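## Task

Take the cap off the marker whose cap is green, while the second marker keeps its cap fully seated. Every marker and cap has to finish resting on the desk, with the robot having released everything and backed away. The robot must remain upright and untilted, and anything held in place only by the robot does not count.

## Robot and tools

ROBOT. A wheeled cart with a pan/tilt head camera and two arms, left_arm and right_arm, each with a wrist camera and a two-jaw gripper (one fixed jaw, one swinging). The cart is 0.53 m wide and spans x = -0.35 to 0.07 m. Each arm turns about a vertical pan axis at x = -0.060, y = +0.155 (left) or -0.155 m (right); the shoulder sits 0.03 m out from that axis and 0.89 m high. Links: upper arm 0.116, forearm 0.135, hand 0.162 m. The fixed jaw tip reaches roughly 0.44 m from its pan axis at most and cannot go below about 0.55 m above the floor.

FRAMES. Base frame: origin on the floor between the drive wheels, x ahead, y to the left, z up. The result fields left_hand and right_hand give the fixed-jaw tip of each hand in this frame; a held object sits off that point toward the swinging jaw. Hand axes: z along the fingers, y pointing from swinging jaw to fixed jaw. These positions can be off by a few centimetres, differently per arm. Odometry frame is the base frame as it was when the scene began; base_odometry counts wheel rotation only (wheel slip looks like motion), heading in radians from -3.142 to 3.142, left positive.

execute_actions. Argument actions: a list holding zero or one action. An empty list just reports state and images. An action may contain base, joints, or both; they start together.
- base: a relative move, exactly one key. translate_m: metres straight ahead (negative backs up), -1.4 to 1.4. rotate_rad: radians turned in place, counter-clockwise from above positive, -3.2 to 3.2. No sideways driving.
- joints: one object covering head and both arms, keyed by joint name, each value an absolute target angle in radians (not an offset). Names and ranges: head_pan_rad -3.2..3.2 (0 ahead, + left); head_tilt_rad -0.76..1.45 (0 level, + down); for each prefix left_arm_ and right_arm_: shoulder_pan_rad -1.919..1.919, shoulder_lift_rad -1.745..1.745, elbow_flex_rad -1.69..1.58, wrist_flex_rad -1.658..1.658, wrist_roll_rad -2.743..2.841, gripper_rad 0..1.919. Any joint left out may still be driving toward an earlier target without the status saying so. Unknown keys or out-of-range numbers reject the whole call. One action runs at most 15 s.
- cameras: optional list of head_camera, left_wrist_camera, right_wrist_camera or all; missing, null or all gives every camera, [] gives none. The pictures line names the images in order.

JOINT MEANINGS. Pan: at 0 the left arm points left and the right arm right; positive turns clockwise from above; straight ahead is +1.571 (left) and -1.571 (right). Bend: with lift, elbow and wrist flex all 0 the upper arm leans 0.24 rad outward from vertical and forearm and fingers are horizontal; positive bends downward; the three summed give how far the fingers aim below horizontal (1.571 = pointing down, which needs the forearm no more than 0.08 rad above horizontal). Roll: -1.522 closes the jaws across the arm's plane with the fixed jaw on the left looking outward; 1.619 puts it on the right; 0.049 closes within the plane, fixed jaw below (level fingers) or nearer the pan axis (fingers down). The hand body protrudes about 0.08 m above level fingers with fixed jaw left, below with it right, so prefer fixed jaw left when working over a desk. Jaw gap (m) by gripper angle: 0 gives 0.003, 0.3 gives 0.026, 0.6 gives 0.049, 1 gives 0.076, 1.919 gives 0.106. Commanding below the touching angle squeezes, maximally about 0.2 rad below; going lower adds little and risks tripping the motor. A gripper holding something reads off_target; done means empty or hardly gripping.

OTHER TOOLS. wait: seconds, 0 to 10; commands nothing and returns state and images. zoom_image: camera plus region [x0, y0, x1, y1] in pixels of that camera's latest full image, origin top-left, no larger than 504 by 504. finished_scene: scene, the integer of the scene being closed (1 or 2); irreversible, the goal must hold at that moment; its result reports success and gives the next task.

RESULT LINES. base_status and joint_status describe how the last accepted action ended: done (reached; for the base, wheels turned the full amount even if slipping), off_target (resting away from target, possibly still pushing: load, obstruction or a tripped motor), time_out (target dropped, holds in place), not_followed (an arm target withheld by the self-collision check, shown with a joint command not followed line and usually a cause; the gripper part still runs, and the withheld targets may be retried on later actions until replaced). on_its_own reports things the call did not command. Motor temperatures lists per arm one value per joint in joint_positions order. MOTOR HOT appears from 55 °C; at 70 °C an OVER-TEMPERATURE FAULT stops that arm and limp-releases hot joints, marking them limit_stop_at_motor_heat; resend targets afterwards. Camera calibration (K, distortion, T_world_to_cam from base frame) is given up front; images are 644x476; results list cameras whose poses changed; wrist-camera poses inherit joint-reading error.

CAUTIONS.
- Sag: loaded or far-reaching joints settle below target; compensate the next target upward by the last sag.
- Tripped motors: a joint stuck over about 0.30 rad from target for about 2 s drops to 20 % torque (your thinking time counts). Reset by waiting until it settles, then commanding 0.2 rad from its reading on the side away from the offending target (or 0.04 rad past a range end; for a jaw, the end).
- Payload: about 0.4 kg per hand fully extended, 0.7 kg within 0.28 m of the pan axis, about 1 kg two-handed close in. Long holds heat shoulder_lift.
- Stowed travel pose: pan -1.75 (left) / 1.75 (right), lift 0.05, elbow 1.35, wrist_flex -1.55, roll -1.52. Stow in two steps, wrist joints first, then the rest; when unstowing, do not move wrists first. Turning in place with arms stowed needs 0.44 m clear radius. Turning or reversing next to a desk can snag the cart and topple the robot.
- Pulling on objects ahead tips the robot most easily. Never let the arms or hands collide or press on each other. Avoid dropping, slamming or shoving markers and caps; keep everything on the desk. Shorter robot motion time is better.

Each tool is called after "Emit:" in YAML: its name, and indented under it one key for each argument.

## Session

Emit:
execute_actions:
  actions: []

Scene clock: 0.00 s.
Motor temperatures (°C, as the motors report them): left_arm=[30 30 30 30 32] | right_arm=[28 31 31 30 28]
base_odometry: x=+0.000 y=+0.000 heading=+0.000 (m, m, rad; odometry frame)
base_status: not commanded
joint_positions: head_pan_rad=-0.022 head_tilt_rad=-0.008 left_arm_shoulder_pan_rad=-1.728 left_arm_shoulder_lift_rad=-0.004 left_arm_elbow_flex_rad=+1.326 left_arm_wrist_flex_rad=-1.565 left_arm_wrist_roll_rad=-1.517 left_arm_gripper_rad=+1.920 right_arm_shoulder_pan_rad=+1.743 right_arm_shoulder_lift_rad=+0.079 right_arm_elbow_flex_rad=+1.354 right_arm_wrist_flex_rad=-1.449 right_arm_wrist_roll_rad=-1.530 right_arm_gripper_rad=+1.920
joint_status: not commanded
left_hand: x=-0.3078 y=+0.1078 z=+0.9156 quat_wxyz=(-0.060, -0.614, -0.050, +0.785) (m; base frame)
right_hand: x=-0.3090 y=-0.1195 z=+0.8734 quat_wxyz=(-0.059, +0.699, -0.063, -0.710) (m; base frame)
pictures: head_camera, left_wrist_camera, right_wrist_camera
camera_calibration (this result's frames):
head_camera: T_world_to_cam=[[-0.0690265, -0.997527, -0.0132391, 0.0100885], [-0.0501299, 0.0167223, -0.998603, 1.18721], [0.996355, -0.0682664, -0.0511602, 0.102744], [0, 0, 0, 1]] pos_world=[-0.0421577, -0.00277546, 1.19095]
left_wrist_camera: T_world_to_cam=[[-0.134355, 0.990101, 0.0406036, -0.184901], [0.311409, 0.0810861, -0.94681, 0.975651], [-0.94073, -0.114565, -0.319221, 0.0856598], [0, 0, 0, 1]] pos_world=[-0.248086, 0.113772, 0.958608]
right_wrist_camera: T_world_to_cam=[[0.181465, 0.982736, -0.0360494, 0.201828], [0.535113, -0.129433, -0.834806, 0.897498], [-0.825061, 0.132197, -0.549362, 0.306243], [0, 0, 0, 1]] pos_world=[-0.264218, -0.122663, 0.924751]
Images, in order (width x height): head_camera 644x476, left_wrist_camera 644x476, right_wrist_camera 644x476.

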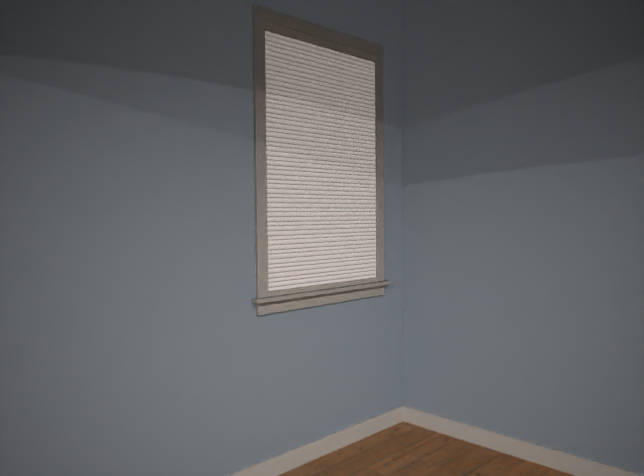

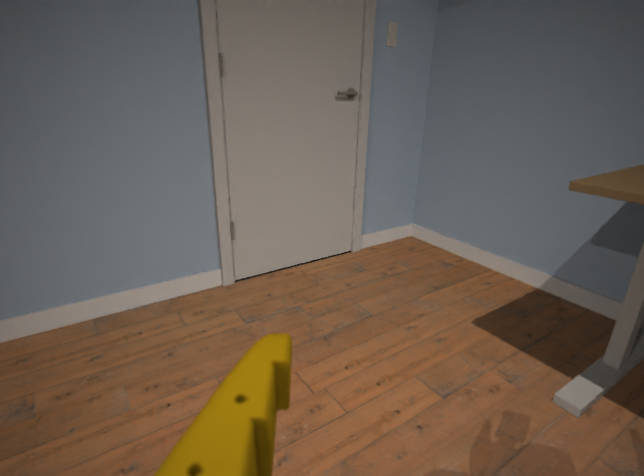

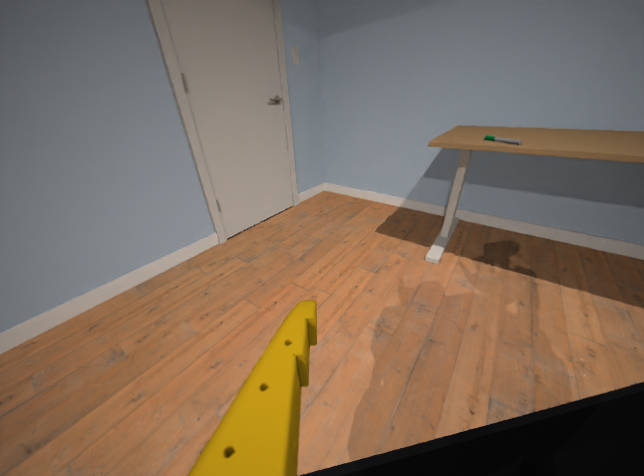

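Emit:
execute_actions:
  actions:
    - {"joints": {"head_pan_rad": 2.45, "head_tilt_rad": 0.35}}
  cameras: ["head_camera"]

Scene clock: 4.30 s.
Motor temperatures (°C, as the motors report them): left_arm=[30 30 30 30 32] | right_arm=[28 31 31 30 28]
base_odometry: x=+0.000 y=+0.000 heading=+0.000 (m, m, rad; odometry frame)
base_status: not commanded
joint_positions: head_pan_rad=+2.440 head_tilt_rad=+0.343 left_arm_shoulder_pan_rad=-1.728 left_arm_shoulder_lift_rad=-0.004 left_arm_elbow_flex_rad=+1.326 left_arm_wrist_flex_rad=-1.565 left_arm_wrist_roll_rad=-1.517 left_arm_gripper_rad=+1.920 right_arm_shoulder_pan_rad=+1.743 right_arm_shoulder_lift_rad=+0.079 right_arm_elbow_flex_rad=+1.354 right_arm_wrist_flex_rad=-1.449 right_arm_wrist_roll_rad=-1.530 right_arm_gripper_rad=+1.920
joint_status: all done
left_hand: x=-0.3078 y=+0.1078 z=+0.9156 quat_wxyz=(-0.060, -0.614, -0.050, +0.785) (m; base frame)
right_hand: x=-0.3090 y=-0.1195 z=+0.8734 quat_wxyz=(-0.059, +0.699, -0.063, -0.710) (m; base frame)
pictures: head_camera
camera_calibration (this result's frames):
head_camera: T_world_to_cam=[[0.681848, 0.731484, 0.00375121, 0.0258237], [0.28874, -0.264428, -0.920167, 1.11286], [-0.672096, 0.628497, -0.391508, 0.416067], [0, 0, 0, 1]] pos_world=[-0.0592984, 0.0138852, 1.18682]
Images, in order (width x height): head_camera 644x476.

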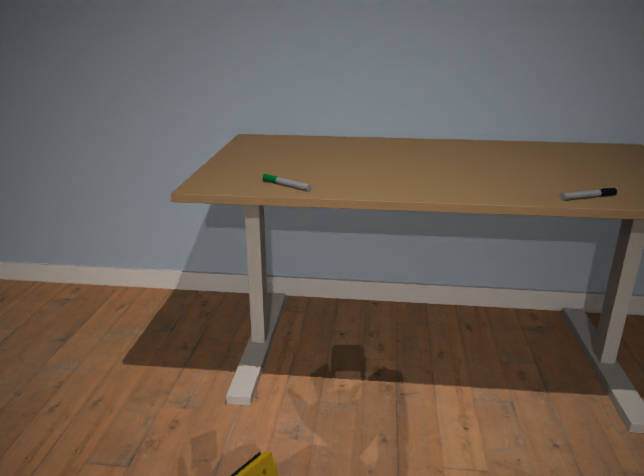

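Emit:
zoom_image:
  camera: "head_camera"
  region: [160, 120, 400, 240]

Emit:
zoom_image:
  camera: "head_camera"
  region: [180, 270, 380, 420]

Emit:
zoom_image:
  camera: "head_camera"
  region: [484, 130, 644, 240]

Region (160, 120, 400, 240) of head_camera's 644x476 image, scaled by 2.100.

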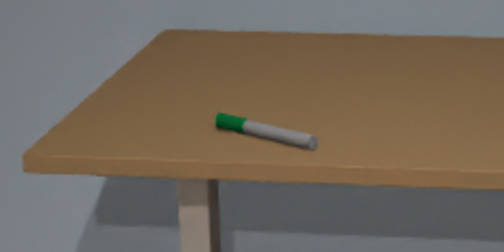

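Region (180, 270, 380, 420) of head_camera's 644x476 image, scaled by 2.520; it fills the top 378 rows of this view, and the rest is white.

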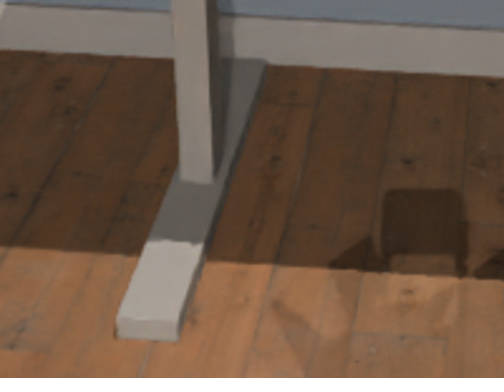

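Region (484, 130, 644, 240) of head_camera's 644x476 image, scaled by 3.150; it fills the top 346 rows of this view, and the rest is white.

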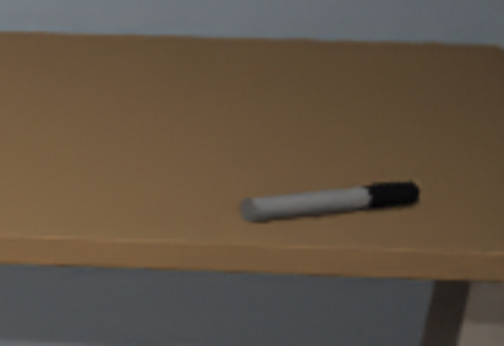

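Emit:
execute_actions:
  actions:
    - {"base": {"rotate_rad": 2.286}, "joints": {"head_pan_rad": 0.0, "head_tilt_rad": 0.4, "left_arm_shoulder_pan_rad": 1.2, "left_arm_shoulder_lift_rad": 0.24, "left_arm_elbow_flex_rad": -0.03, "right_arm_shoulder_pan_rad": -0.9, "right_arm_shoulder_lift_rad": 0.24, "right_arm_elbow_flex_rad": -0.3}}

Scene clock: 57.67 s.
Motor temperatures (°C, as the motors report them): left_arm=[30 30 30 30 32] | right_arm=[28 31 31 30 28]
base_odometry: x=-0.001 y=+0.000 heading=+2.285 (m, m, rad; odometry frame)
base_status: done
joint_positions: head_pan_rad=+0.010 head_tilt_rad=+0.393 left_arm_shoulder_pan_rad=+1.192 left_arm_shoulder_lift_rad=+0.255 left_arm_elbow_flex_rad=+0.005 left_arm_wrist_flex_rad=-1.565 left_arm_wrist_roll_rad=-1.517 left_arm_gripper_rad=+1.920 right_arm_shoulder_pan_rad=-0.895 right_arm_shoulder_lift_rad=+0.253 right_arm_elbow_flex_rad=-0.269 right_arm_wrist_flex_rad=-1.449 right_arm_wrist_roll_rad=-1.530 right_arm_gripper_rad=+1.920
joint_status: all done
left_hand: x=+0.1788 y=+0.2583 z=+1.1210 quat_wxyz=(+0.974, -0.025, +0.130, +0.184) (m; base frame)
right_hand: x=+0.1302 y=-0.2975 z=+1.1630 quat_wxyz=(+0.943, +0.018, +0.050, -0.327) (m; base frame)
pictures: head_camera, left_wrist_camera, right_wrist_camera
camera_calibration (this result's frames):
head_camera: T_world_to_cam=[[-0.0384623, -0.999241, 0.00618988, -0.0108378], [-0.43704, 0.0112511, -0.899372, 1.05481], [0.898619, -0.0372972, -0.437141, 0.542414], [0, 0, 0, 1]] pos_world=[-0.0268442, -0.0024669, 1.18585]
left_wrist_camera: T_world_to_cam=[[0.325938, -0.945391, -0.00010857, 0.18638], [0.634546, 0.218855, -0.741252, 0.682578], [0.700796, 0.241533, 0.671227, -0.869586], [0, 0, 0, 1]] pos_world=[0.115527, 0.236851, 1.08967]
right_wrist_camera: T_world_to_cam=[[-0.597835, -0.801486, -0.0145899, -0.146798], [0.617278, -0.448669, -0.646269, 0.556252], [0.511429, -0.395368, 0.76297, -1.006], [0, 0, 0, 1]] pos_world=[0.0833726, -0.265822, 1.12489]
Images, in order (width x height): head_camera 644x476, left_wrist_camera 644x476, right_wrist_camera 644x476.

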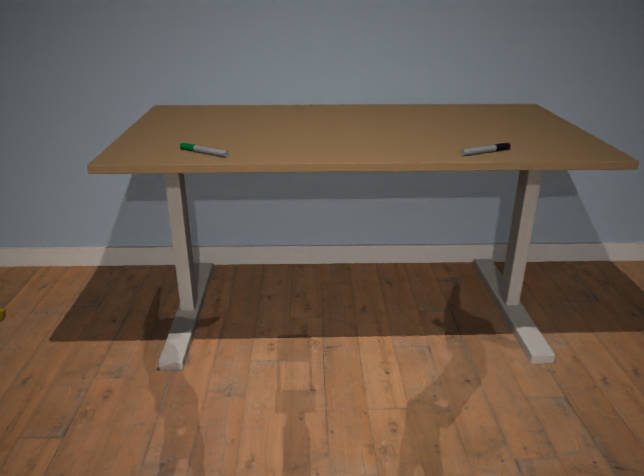

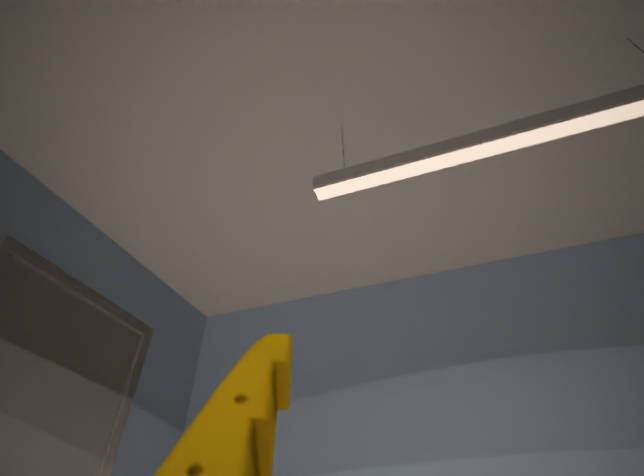

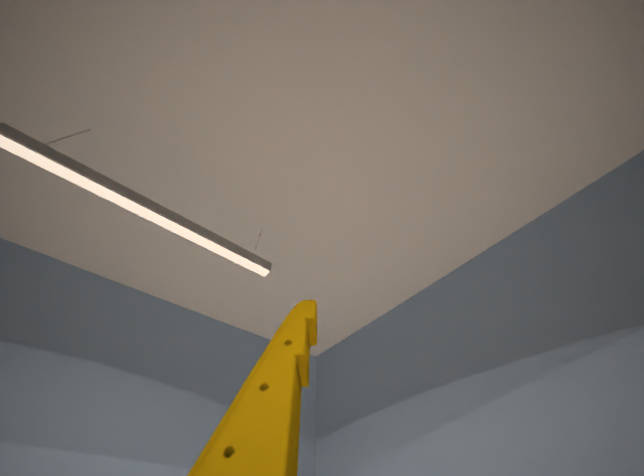

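Emit:
zoom_image:
  camera: "head_camera"
  region: [70, 90, 330, 200]

Emit:
zoom_image:
  camera: "head_camera"
  region: [384, 90, 644, 200]

Region (70, 90, 330, 200) of head_camera's 644x476 image, scaled by 1.938; it fills the top 213 rows of this view, and the rest is white.

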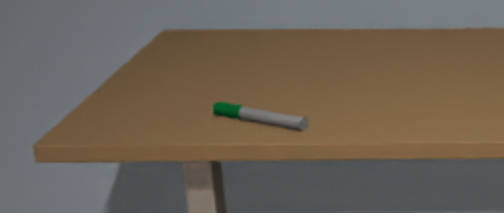

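Region (384, 90, 644, 200) of head_camera's 644x476 image, scaled by 1.938; it fills the top 213 rows of this view, and the rest is white.

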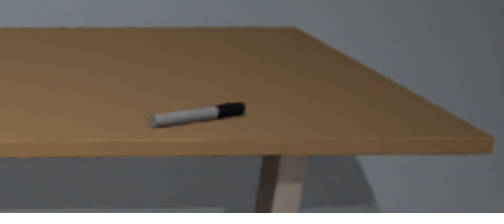

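Emit:
execute_actions:
  actions:
    - {"base": {"translate_m": 1.0}, "joints": {"head_tilt_rad": 0.75, "head_pan_rad": 0.15, "left_arm_wrist_flex_rad": 1.2, "left_arm_wrist_roll_rad": 2.36, "left_arm_gripper_rad": 0.6, "right_arm_wrist_flex_rad": 1.57, "right_arm_wrist_roll_rad": 2.83, "right_arm_gripper_rad": 0.6}}

Scene clock: 77.17 s.
Motor temperatures (°C, as the motors report them): left_arm=[30 30 30 30 32] | right_arm=[28 31 31 30 28]
base_odometry: x=-0.657 y=+0.755 heading=+2.285 (m, m, rad; odometry frame)
base_status: done
joint_positions: head_pan_rad=+0.140 head_tilt_rad=+0.745 left_arm_shoulder_pan_rad=+1.192 left_arm_shoulder_lift_rad=+0.260 left_arm_elbow_flex_rad=+0.002 left_arm_wrist_flex_rad=+1.190 left_arm_wrist_roll_rad=+2.350 left_arm_gripper_rad=+0.607 right_arm_shoulder_pan_rad=-0.895 right_arm_shoulder_lift_rad=+0.256 right_arm_elbow_flex_rad=-0.269 right_arm_wrist_flex_rad=+1.562 right_arm_wrist_roll_rad=+2.822 right_arm_gripper_rad=+0.607
joint_status: all done
left_hand: x=+0.1674 y=+0.2391 z=+0.8069 quat_wxyz=(-0.010, -0.849, -0.526, -0.058) (m; base frame)
right_hand: x=+0.1191 y=-0.3021 z=+0.8425 quat_wxyz=(-0.009, -0.965, -0.260, -0.006) (m; base frame)
pictures: head_camera, left_wrist_camera, right_wrist_camera
camera_calibration (this result's frames):
head_camera: T_world_to_cam=[[0.096475, -0.995082, 0.0224791, -0.0232446], [-0.714861, -0.0849865, -0.694083, 0.80547], [0.692579, 0.0508922, -0.719544, 0.857776], [0, 0, 0, 1]] pos_world=[-0.0160365, 0.00166971, 1.17679]
left_wrist_camera: T_world_to_cam=[[-0.909127, 0.41057, -0.0701397, 0.110989], [0.287758, 0.740863, 0.606892, -0.693371], [0.301135, 0.531559, -0.791684, 0.531877], [0, 0, 0, 1]] pos_world=[0.140259, 0.185401, 0.849664]
right_wrist_camera: T_world_to_cam=[[-0.478524, 0.878028, -0.00904197, 0.326636], [0.719537, 0.398007, 0.569085, -0.426394], [0.503271, 0.265815, -0.822229, 0.778653], [0, 0, 0, 1]] pos_world=[0.0712361, -0.324065, 0.885839]
Images, in order (width x height): head_camera 644x476, left_wrist_camera 644x476, right_wrist_camera 644x476.

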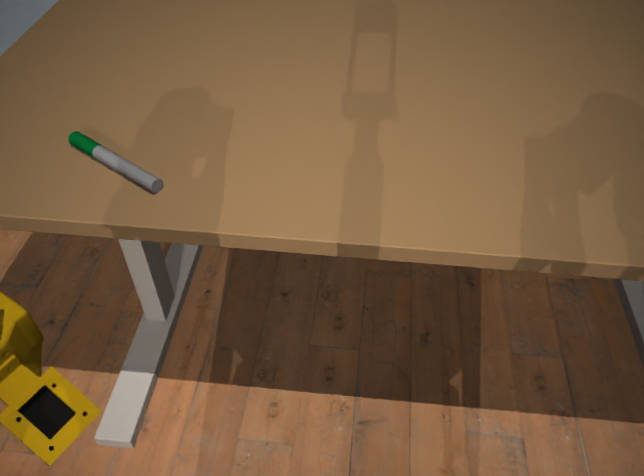

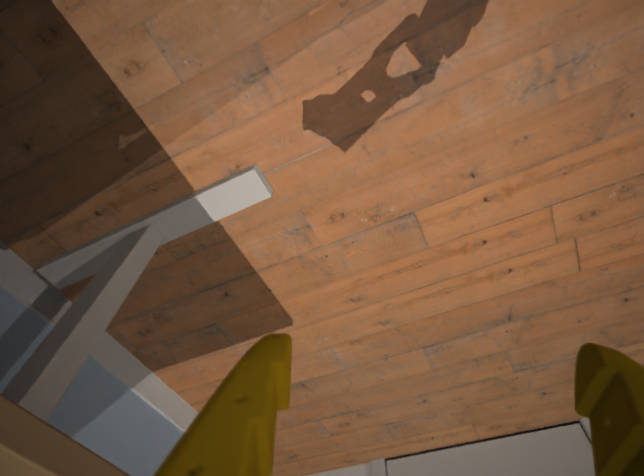

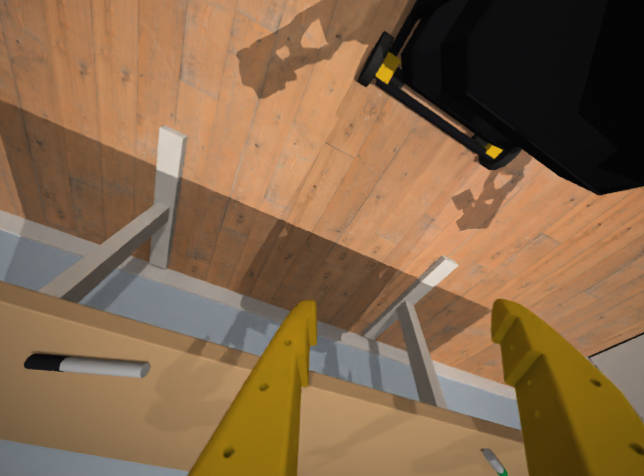

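Emit:
zoom_image:
  camera: "head_camera"
  region: [0, 100, 260, 260]

Emit:
zoom_image:
  camera: "head_camera"
  region: [300, 200, 644, 320]

Region (0, 100, 260, 260) of head_camera's 644x476 image, scaled by 1.938; it fills the top 310 rows of this view, and the rest is white.

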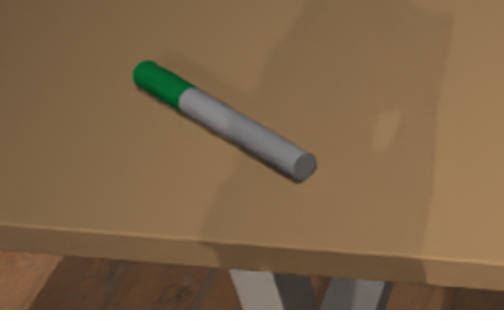

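Region (300, 200, 644, 320) of head_camera's 644x476 image, scaled by 1.465; it fills the top 176 rows of this view, and the rest is white.

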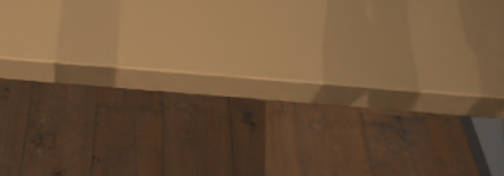

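Emit:
execute_actions:
  actions:
    - {"base": {"translate_m": 0.335}, "joints": {"left_arm_shoulder_pan_rad": 1.02, "left_arm_wrist_roll_rad": 2.16, "left_arm_elbow_flex_rad": -0.555, "left_arm_wrist_flex_rad": 1.39, "head_tilt_rad": 1.1, "head_pan_rad": 0.55}}
  cameras: ["head_camera"]

Emit:
execute_actions:
  actions:
    - {"joints": {"left_arm_shoulder_lift_rad": 0.61}}

Scene clock: 122.17 s.
Motor temperatures (°C, as the motors report them): left_arm=[30 30 30 30 32] | right_arm=[28 31 31 30 28]
base_odometry: x=-0.876 y=+1.008 heading=+2.283 (m, m, rad; odometry frame)
base_status: done
joint_positions: head_pan_rad=+0.540 head_tilt_rad=+1.095 left_arm_shoulder_pan_rad=+1.028 left_arm_shoulder_lift_rad=+0.260 left_arm_elbow_flex_rad=-0.519 left_arm_wrist_flex_rad=+1.382 left_arm_wrist_roll_rad=+2.169 left_arm_gripper_rad=+0.607 right_arm_shoulder_pan_rad=-0.895 right_arm_shoulder_lift_rad=+0.256 right_arm_elbow_flex_rad=-0.269 right_arm_wrist_flex_rad=+1.562 right_arm_wrist_roll_rad=+2.822 right_arm_gripper_rad=+0.607
joint_status: all done
left_hand: x=+0.1909 y=+0.2984 z=+0.8925 quat_wxyz=(-0.001, -0.833, -0.507, -0.222) (m; base frame)
right_hand: x=+0.1191 y=-0.3021 z=+0.8425 quat_wxyz=(-0.009, -0.965, -0.260, -0.006) (m; base frame)
pictures: head_camera
camera_calibration (this result's frames):
head_camera: T_world_to_cam=[[0.485287, -0.873614, 0.0359954, -0.0205277], [-0.792194, -0.456735, -0.404748, 0.468811], [0.370034, 0.167904, -0.913719, 1.06611], [0, 0, 0, 1]] pos_world=[-0.0131466, 0.0171852, 1.16462]
Images, in order (width x height): head_camera 644x476.

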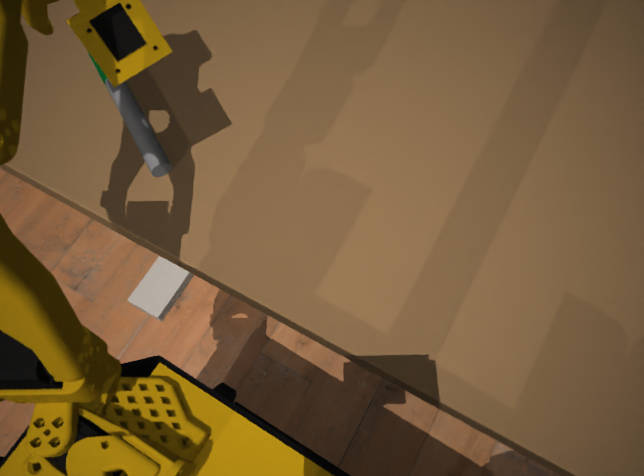

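Scene clock: 123.13 s.
Motor temperatures (°C, as the motors report them): left_arm=[30 30 30 30 32] | right_arm=[28 31 31 30 28]
base_odometry: x=-0.876 y=+1.008 heading=+2.283 (m, m, rad; odometry frame)
base_status: not commanded
joint_positions: head_pan_rad=+0.540 head_tilt_rad=+1.095 left_arm_shoulder_pan_rad=+1.028 left_arm_shoulder_lift_rad=+0.631 left_arm_elbow_flex_rad=-0.522 left_arm_wrist_flex_rad=+1.382 left_arm_wrist_roll_rad=+2.169 left_arm_gripper_rad=+0.607 right_arm_shoulder_pan_rad=-0.895 right_arm_shoulder_lift_rad=+0.256 right_arm_elbow_flex_rad=-0.269 right_arm_wrist_flex_rad=+1.562 right_arm_wrist_roll_rad=+2.822 right_arm_gripper_rad=+0.607
joint_status: all done
left_hand: x=+0.1758 y=+0.2893 z=+0.7993 quat_wxyz=(+0.000, -0.854, -0.519, -0.040) (m; base frame)
right_hand: x=+0.1191 y=-0.3021 z=+0.8425 quat_wxyz=(-0.009, -0.965, -0.260, -0.006) (m; base frame)
pictures: head_camera, left_wrist_camera, right_wrist_camera
camera_calibration (this result's frames):
head_camera: T_world_to_cam=[[0.485287, -0.873614, 0.0359954, -0.0205277], [-0.792194, -0.456735, -0.404748, 0.468811], [0.370034, 0.167904, -0.913719, 1.06611], [0, 0, 0, 1]] pos_world=[-0.0131466, 0.0171852, 1.16462]
left_wrist_camera: T_world_to_cam=[[-0.904595, 0.42505, -0.0322487, 0.0621806], [0.324913, 0.736497, 0.593299, -0.722699], [0.275933, 0.526218, -0.804336, 0.512709], [0, 0, 0, 1]] pos_world=[0.149589, 0.236039, 0.843173]
right_wrist_camera: T_world_to_cam=[[-0.478524, 0.878028, -0.00904197, 0.326636], [0.719537, 0.398007, 0.569085, -0.426394], [0.503271, 0.265815, -0.822229, 0.778653], [0, 0, 0, 1]] pos_world=[0.0712361, -0.324065, 0.885839]
Images, in order (width x height): head_camera 644x476, left_wrist_camera 644x476, right_wrist_camera 644x476.

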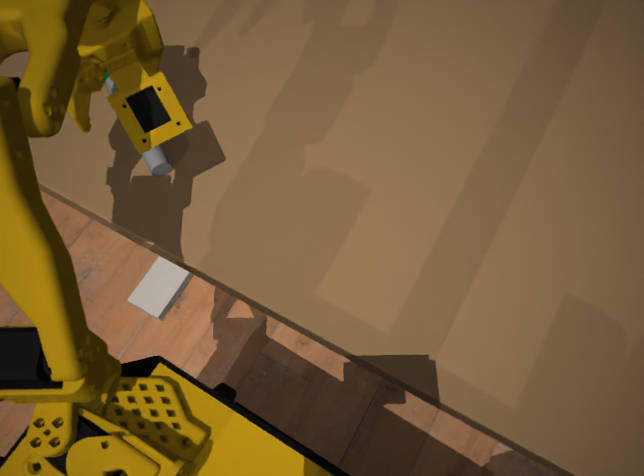

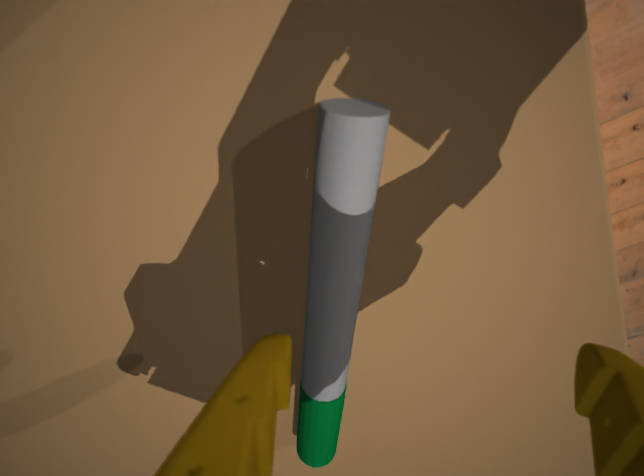

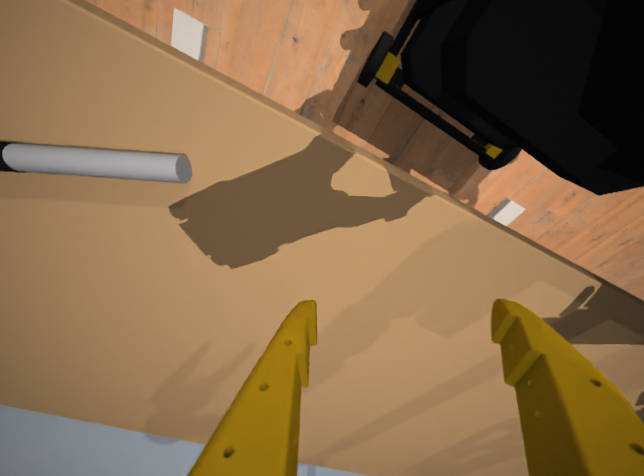

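Emit:
execute_actions:
  actions: []

Scene clock: 135.67 s.
Motor temperatures (°C, as the motors report them): left_arm=[30 30 30 30 32] | right_arm=[28 31 31 30 28]
base_odometry: x=-0.876 y=+1.008 heading=+2.283 (m, m, rad; odometry frame)
base_status: not commanded
joint_positions: head_pan_rad=+0.540 head_tilt_rad=+1.095 left_arm_shoulder_pan_rad=+1.028 left_arm_shoulder_lift_rad=+0.631 left_arm_elbow_flex_rad=-0.522 left_arm_wrist_flex_rad=+1.382 left_arm_wrist_roll_rad=+2.169 left_arm_gripper_rad=+0.607 right_arm_shoulder_pan_rad=-0.895 right_arm_shoulder_lift_rad=+0.256 right_arm_elbow_flex_rad=-0.269 right_arm_wrist_flex_rad=+1.562 right_arm_wrist_roll_rad=+2.822 right_arm_gripper_rad=+0.607
joint_status: all done
left_hand: x=+0.1758 y=+0.2893 z=+0.7993 quat_wxyz=(+0.000, -0.854, -0.519, -0.040) (m; base frame)
right_hand: x=+0.1191 y=-0.3021 z=+0.8425 quat_wxyz=(-0.009, -0.965, -0.260, -0.006) (m; base frame)
pictures: head_camera, left_wrist_camera, right_wrist_camera
camera_calibration (this result's frames):
head_camera: T_world_to_cam=[[0.485287, -0.873614, 0.0359954, -0.0205277], [-0.792194, -0.456735, -0.404748, 0.468811], [0.370034, 0.167904, -0.913719, 1.06611], [0, 0, 0, 1]] pos_world=[-0.0131466, 0.0171852, 1.16462]
left_wrist_camera: T_world_to_cam=[[-0.904595, 0.42505, -0.0322487, 0.0621806], [0.324913, 0.736497, 0.593299, -0.722699], [0.275933, 0.526218, -0.804336, 0.512709], [0, 0, 0, 1]] pos_world=[0.149589, 0.236039, 0.843173]
right_wrist_camera: T_world_to_cam=[[-0.478524, 0.878028, -0.00904197, 0.326636], [0.719537, 0.398007, 0.569085, -0.426394], [0.503271, 0.265815, -0.822229, 0.778653], [0, 0, 0, 1]] pos_world=[0.0712361, -0.324065, 0.885839]
Images, in order (width x height): head_camera 644x476, left_wrist_camera 644x476, right_wrist_camera 644x476.

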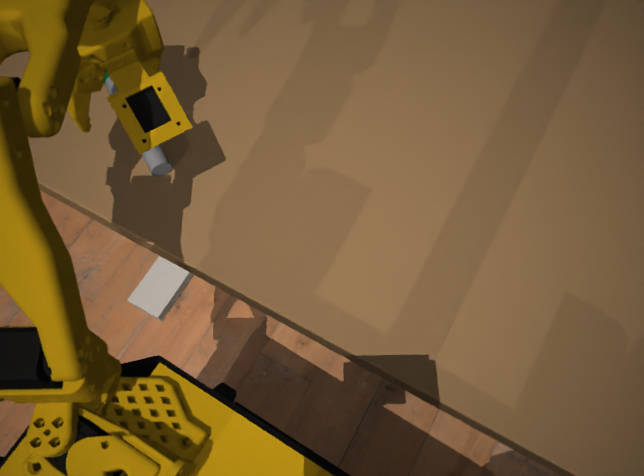

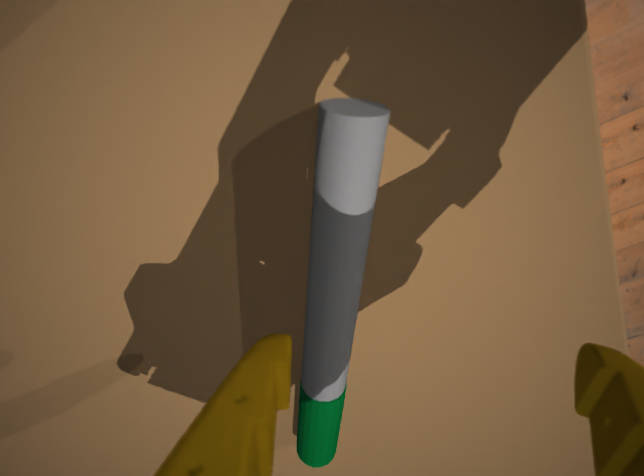

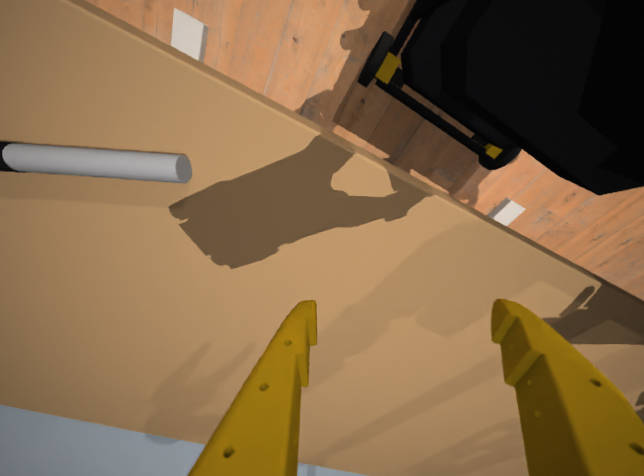

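Emit:
execute_actions:
  actions:
    - {"joints": {"left_arm_shoulder_pan_rad": 1.061, "left_arm_wrist_roll_rad": 2.185, "left_arm_elbow_flex_rad": -0.28, "left_arm_wrist_flex_rad": 1.115}}
  cameras: ["left_wrist_camera", "head_camera"]

Scene clock: 174.97 s.
Motor temperatures (°C, as the motors report them): left_arm=[30 30 30 30 32] | right_arm=[28 31 32 30 28]
base_odometry: x=-0.876 y=+1.008 heading=+2.283 (m, m, rad; odometry frame)
base_status: not commanded
joint_positions: head_pan_rad=+0.540 head_tilt_rad=+1.095 left_arm_shoulder_pan_rad=+1.053 left_arm_shoulder_lift_rad=+0.631 left_arm_elbow_flex_rad=-0.279 left_arm_wrist_flex_rad=+1.124 left_arm_wrist_roll_rad=+2.176 left_arm_gripper_rad=+0.607 right_arm_shoulder_pan_rad=-0.895 right_arm_shoulder_lift_rad=+0.256 right_arm_elbow_flex_rad=-0.269 right_arm_wrist_flex_rad=+1.562 right_arm_wrist_roll_rad=+2.822 right_arm_gripper_rad=+0.607
joint_status: all done
left_hand: x=+0.1755 y=+0.2815 z=+0.7673 quat_wxyz=(-0.001, -0.858, -0.511, -0.047) (m; base frame)
right_hand: x=+0.1191 y=-0.3021 z=+0.8425 quat_wxyz=(-0.009, -0.965, -0.260, -0.006) (m; base frame)
pictures: head_camera, left_wrist_camera
camera_calibration (this result's frames):
head_camera: T_world_to_cam=[[0.485287, -0.873614, 0.0359954, -0.0205277], [-0.792194, -0.456735, -0.404748, 0.468811], [0.370034, 0.167904, -0.913719, 1.06611], [0, 0, 0, 1]] pos_world=[-0.0131466, 0.0171852, 1.16462]
left_wrist_camera: T_world_to_cam=[[-0.896164, 0.441882, -0.0403869, 0.0642337], [0.331116, 0.726552, 0.602067, -0.702905], [0.295386, 0.526178, -0.797424, 0.482455], [0, 0, 0, 1]] pos_world=[0.147797, 0.228456, 0.810511]
Images, in order (width x height): head_camera 644x476, left_wrist_camera 644x476.

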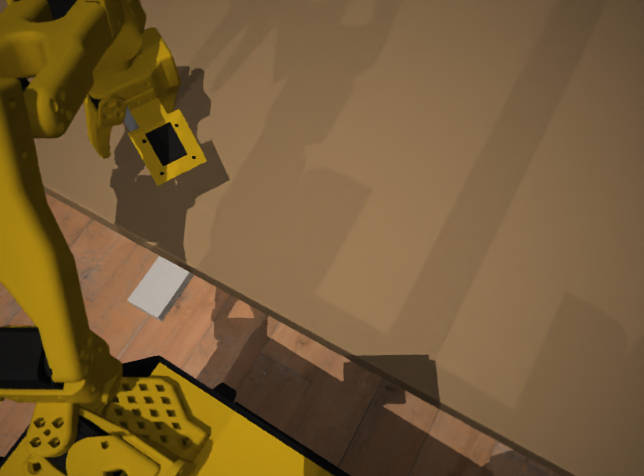

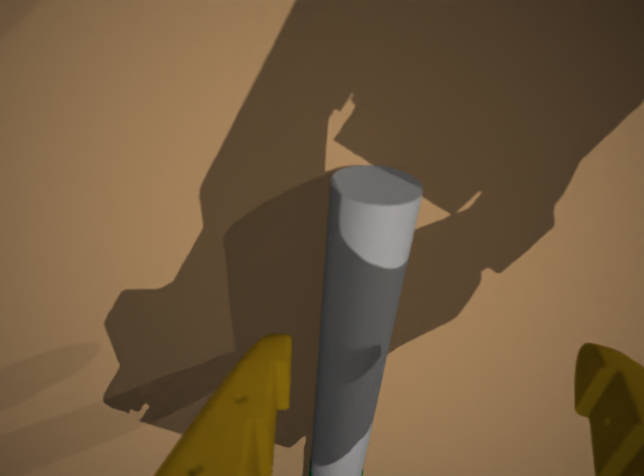

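Emit:
execute_actions:
  actions:
    - {"joints": {"left_arm_shoulder_lift_rad": 0.738, "left_arm_wrist_flex_rad": 0.997}}
  cameras: ["left_wrist_camera"]

Scene clock: 189.27 s.
Motor temperatures (°C, as the motors report them): left_arm=[30 30 30 30 32] | right_arm=[28 31 32 30 28]
base_odometry: x=-0.876 y=+1.008 heading=+2.283 (m, m, rad; odometry frame)
base_status: not commanded
joint_positions: head_pan_rad=+0.540 head_tilt_rad=+1.095 left_arm_shoulder_pan_rad=+1.053 left_arm_shoulder_lift_rad=+0.758 left_arm_elbow_flex_rad=-0.279 left_arm_wrist_flex_rad=+1.006 left_arm_wrist_roll_rad=+2.176 left_arm_gripper_rad=+0.607 right_arm_shoulder_pan_rad=-0.895 right_arm_shoulder_lift_rad=+0.256 right_arm_elbow_flex_rad=-0.269 right_arm_wrist_flex_rad=+1.562 right_arm_wrist_roll_rad=+2.822 right_arm_gripper_rad=+0.607
joint_status: all done
left_hand: x=+0.1763 y=+0.2819 z=+0.7392 quat_wxyz=(-0.001, -0.858, -0.511, -0.042) (m; base frame)
right_hand: x=+0.1191 y=-0.3021 z=+0.8425 quat_wxyz=(-0.009, -0.965, -0.260, -0.006) (m; base frame)
pictures: left_wrist_camera
camera_calibration (this result's frames):
left_wrist_camera: T_world_to_cam=[[-0.896466, 0.44171, -0.0352343, 0.0599113], [0.335906, 0.729283, 0.596082, -0.68381], [0.288991, 0.522532, -0.80215, 0.465264], [0, 0, 0, 1]] pos_world=[0.148947, 0.229112, 0.782929]
Images, in order (width x height): left_wrist_camera 644x476.

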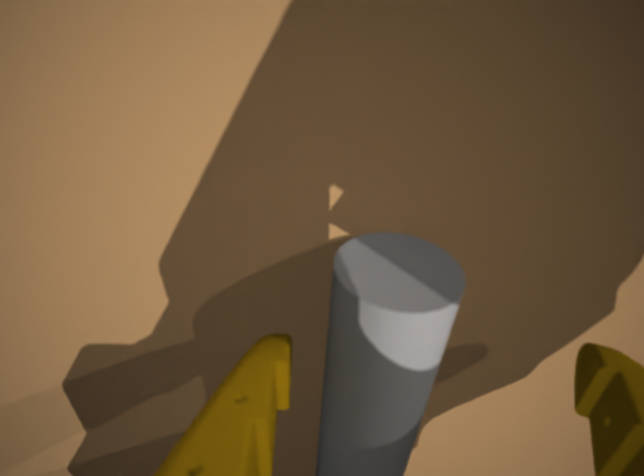

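Emit:
execute_actions:
  actions:
    - {"joints": {"left_arm_gripper_rad": 0.04}}
  cameras: ["left_wrist_camera", "head_camera"]

Scene clock: 196.47 s.
Motor temperatures (°C, as the motors report them): left_arm=[30 30 30 30 32] | right_arm=[28 31 32 30 28]
base_odometry: x=-0.876 y=+1.008 heading=+2.283 (m, m, rad; odometry frame)
base_status: not commanded
joint_positions: head_pan_rad=+0.540 head_tilt_rad=+1.095 left_arm_shoulder_pan_rad=+1.053 left_arm_shoulder_lift_rad=+0.758 left_arm_elbow_flex_rad=-0.279 left_arm_wrist_flex_rad=+1.006 left_arm_wrist_roll_rad=+2.176 left_arm_gripper_rad=+0.205 right_arm_shoulder_pan_rad=-0.895 right_arm_shoulder_lift_rad=+0.256 right_arm_elbow_flex_rad=-0.269 right_arm_wrist_flex_rad=+1.562 right_arm_wrist_roll_rad=+2.822 right_arm_gripper_rad=+0.607
joint_status: left_arm_gripper_rad off_target (ended at +0.205, target +0.040)
left_hand: x=+0.1763 y=+0.2819 z=+0.7392 quat_wxyz=(-0.001, -0.858, -0.511, -0.042) (m; base frame)
right_hand: x=+0.1191 y=-0.3021 z=+0.8425 quat_wxyz=(-0.009, -0.965, -0.260, -0.006) (m; base frame)
pictures: head_camera, left_wrist_camera
camera_calibration (this result's frames):
head_camera: T_world_to_cam=[[0.485287, -0.873614, 0.0359954, -0.0205277], [-0.792194, -0.456735, -0.404748, 0.468811], [0.370034, 0.167904, -0.913719, 1.06611], [0, 0, 0, 1]] pos_world=[-0.0131466, 0.0171852, 1.16462]
left_wrist_camera: T_world_to_cam=[[-0.896466, 0.44171, -0.0352343, 0.0599113], [0.335906, 0.729283, 0.596082, -0.68381], [0.288991, 0.522532, -0.80215, 0.465264], [0, 0, 0, 1]] pos_world=[0.148947, 0.229112, 0.782929]
Images, in order (width x height): head_camera 644x476, left_wrist_camera 644x476.

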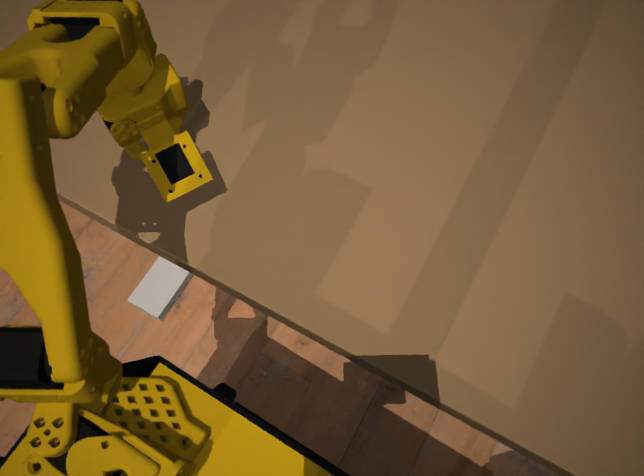

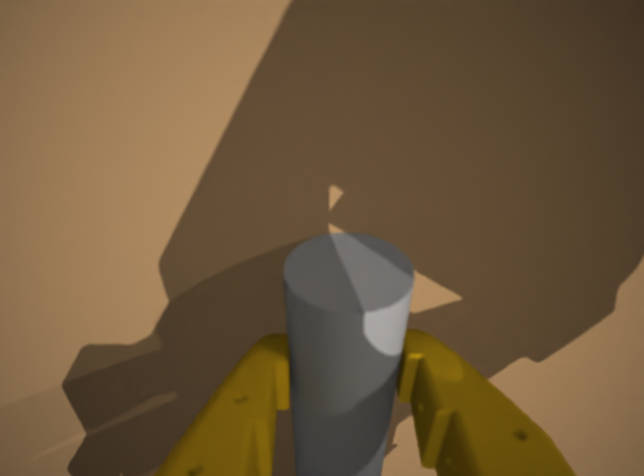

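Emit:
execute_actions:
  actions:
    - {"joints": {"left_arm_elbow_flex_rad": -0.67, "left_arm_wrist_flex_rad": 1.335, "right_arm_shoulder_pan_rad": -1.919, "right_arm_wrist_roll_rad": 2.841, "head_pan_rad": 0.1, "head_tilt_rad": 1.1}}
  cameras: ["left_wrist_camera", "head_camera"]

Scene clock: 236.10 s.
Motor temperatures (°C, as the motors report them): left_arm=[30 30 30 30 32] | right_arm=[28 31 32 30 28]
base_odometry: x=-0.876 y=+1.008 heading=+2.283 (m, m, rad; odometry frame)
base_status: not commanded
joint_positions: head_pan_rad=+0.110 head_tilt_rad=+1.095 left_arm_shoulder_pan_rad=+1.053 left_arm_shoulder_lift_rad=+0.763 left_arm_elbow_flex_rad=-0.633 left_arm_wrist_flex_rad=+1.327 left_arm_wrist_roll_rad=+2.176 left_arm_gripper_rad=+0.205 right_arm_shoulder_pan_rad=-1.911 right_arm_shoulder_lift_rad=+0.256 right_arm_elbow_flex_rad=-0.269 right_arm_wrist_flex_rad=+1.562 right_arm_wrist_roll_rad=+2.825 right_arm_gripper_rad=+0.607
joint_status: all done
joint sent to its limit — the command would take right_arm_wrist_roll_rad past its upper limit, so that joint was sent only as far as its limit.
left_hand: x=+0.1913 y=+0.2905 z=+0.7847 quat_wxyz=(-0.001, -0.858, -0.511, -0.057) (m; base frame)
right_hand: x=+0.1594 y=-0.0803 z=+0.8425 quat_wxyz=(-0.005, -0.716, -0.698, -0.010) (m; base frame)
pictures: head_camera, left_wrist_camera
camera_calibration (this result's frames):
head_camera: T_world_to_cam=[[0.0768588, -0.996392, 0.0359954, -0.0397238], [-0.910483, -0.0848538, -0.404748, 0.463252], [0.406342, -0.00166472, -0.913719, 1.06782], [0, 0, 0, 1]] pos_world=[-0.0090643, 0.00150576, 1.16462]
left_wrist_camera: T_world_to_cam=[[-0.895367, 0.442336, -0.0515386, 0.0835985], [0.320575, 0.720542, 0.614859, -0.731461], [0.30911, 0.534002, -0.786951, 0.473805], [0, 0, 0, 1]] pos_world=[0.162882, 0.237057, 0.826915]
Images, in order (width x height): head_camera 644x476, left_wrist_camera 644x476.

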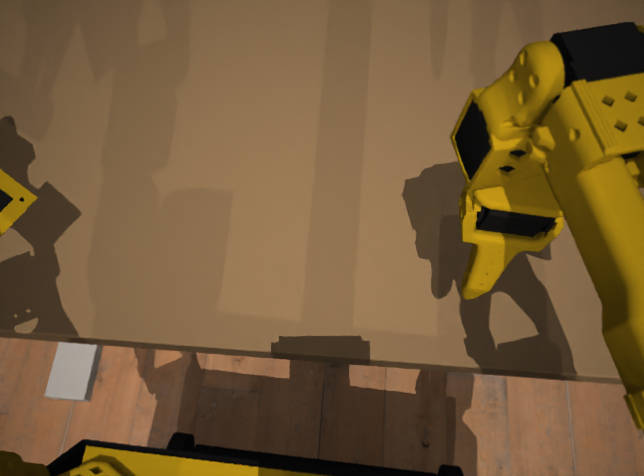

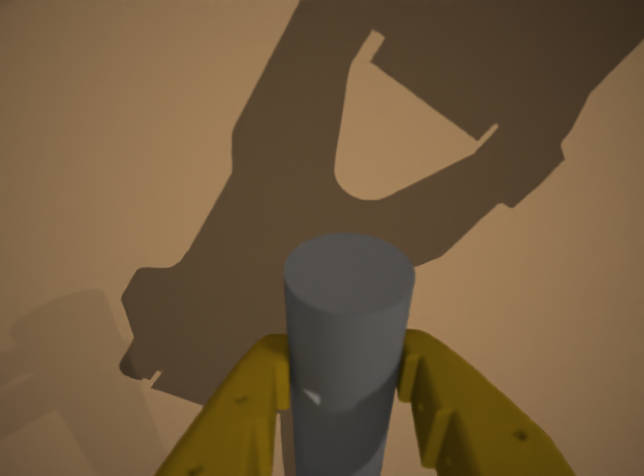

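Emit:
execute_actions:
  actions:
    - {"joints": {"left_arm_shoulder_pan_rad": 1.919, "left_arm_wrist_roll_rad": 0.325, "left_arm_shoulder_lift_rad": 0.86, "left_arm_wrist_flex_rad": 1.15, "right_arm_shoulder_lift_rad": 0.65, "right_arm_elbow_flex_rad": -0.69, "right_arm_wrist_flex_rad": 1.49, "head_pan_rad": 0.04}}

Scene clock: 249.10 s.
Motor temperatures (°C, as the motors report them): left_arm=[30 30 30 30 32] | right_arm=[28 31 32 30 28]
base_odometry: x=-0.876 y=+1.008 heading=+2.283 (m, m, rad; odometry frame)
base_status: not commanded
joint_positions: head_pan_rad=+0.050 head_tilt_rad=+1.095 left_arm_shoulder_pan_rad=+1.912 left_arm_shoulder_lift_rad=+0.887 left_arm_elbow_flex_rad=-0.636 left_arm_wrist_flex_rad=+1.161 left_arm_wrist_roll_rad=+0.335 left_arm_gripper_rad=+0.205 right_arm_shoulder_pan_rad=-1.911 right_arm_shoulder_lift_rad=+0.667 right_arm_elbow_flex_rad=-0.659 right_arm_wrist_flex_rad=+1.498 right_arm_wrist_roll_rad=+2.825 right_arm_gripper_rad=+0.607
joint_status: all done
left_hand: x=+0.2079 y=+0.0572 z=+0.7552 quat_wxyz=(+0.036, -0.685, +0.724, -0.071) (m; base frame)
right_hand: x=+0.2000 y=-0.0660 z=+0.8095 quat_wxyz=(-0.014, -0.716, -0.698, -0.029) (m; base frame)
pictures: head_camera, left_wrist_camera, right_wrist_camera
camera_calibration (this result's frames):
head_camera: T_world_to_cam=[[0.0169693, -0.999208, 0.0359954, -0.0425387], [-0.913933, -0.0301017, -0.404748, 0.463089], [0.405511, -0.0260291, -0.913719, 1.06778], [0, 0, 0, 1]] pos_world=[-0.00904227, -0.000771856, 1.16462]
left_wrist_camera: T_world_to_cam=[[0.986776, -0.0105943, 0.161743, -0.326399], [-0.102709, -0.812829, 0.573376, -0.343501], [0.125395, -0.582406, -0.803168, 0.684337], [0, 0, 0, 1]] pos_world=[0.200989, 0.115896, 0.799386]
right_wrist_camera: T_world_to_cam=[[-0.997372, 0.0536242, -0.0487172, 0.23923], [0.0152999, 0.813162, 0.581836, -0.401906], [0.0708155, 0.579562, -0.811845, 0.74685], [0, 0, 0, 1]] pos_world=[0.191862, -0.11886, 0.851825]
Images, in order (width x height): head_camera 644x476, left_wrist_camera 644x476, right_wrist_camera 644x476.

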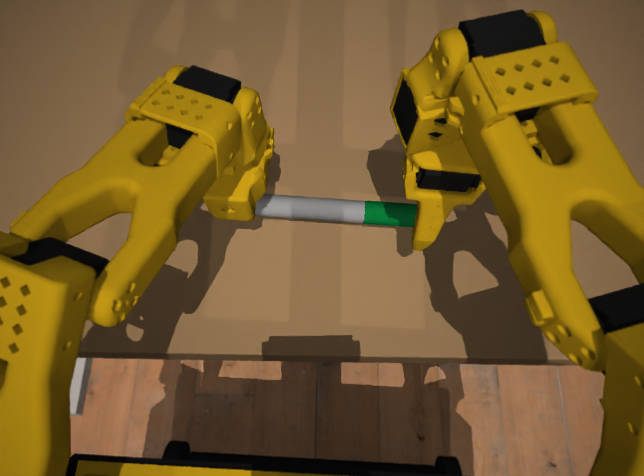

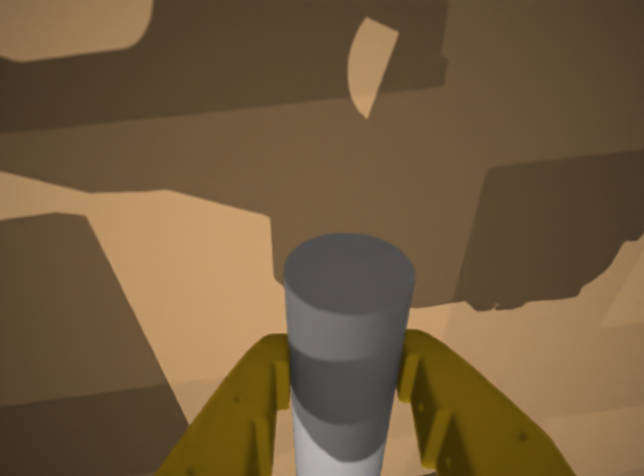

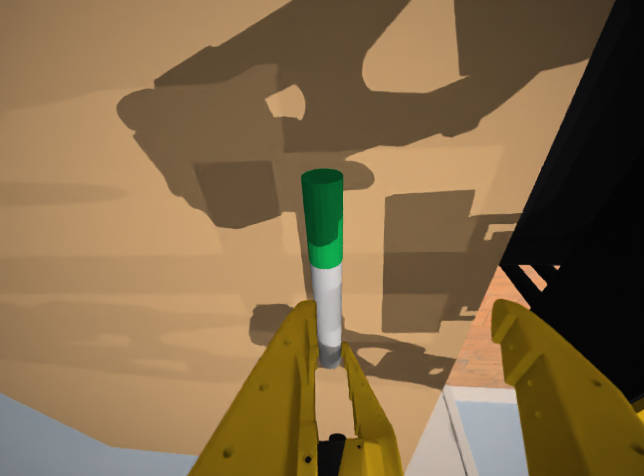

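Emit:
zoom_image:
  camera: "right_wrist_camera"
  region: [240, 150, 400, 390]

Emit:
zoom_image:
  camera: "head_camera"
  region: [200, 150, 480, 280]

Region (240, 150, 400, 390) of right_wrist_camera's 644x476 image, scaled by 2.100.

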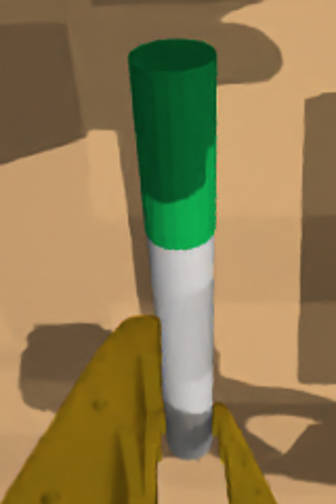

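Region (200, 150, 480, 280) of head_camera's 644x476 image, scaled by 1.800; it fills the top 234 rows of this view, and the rest is white.

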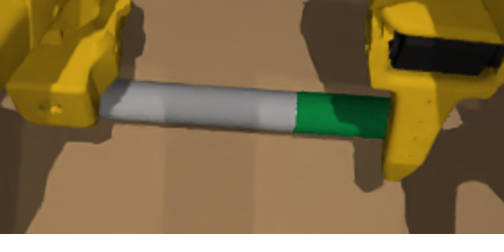

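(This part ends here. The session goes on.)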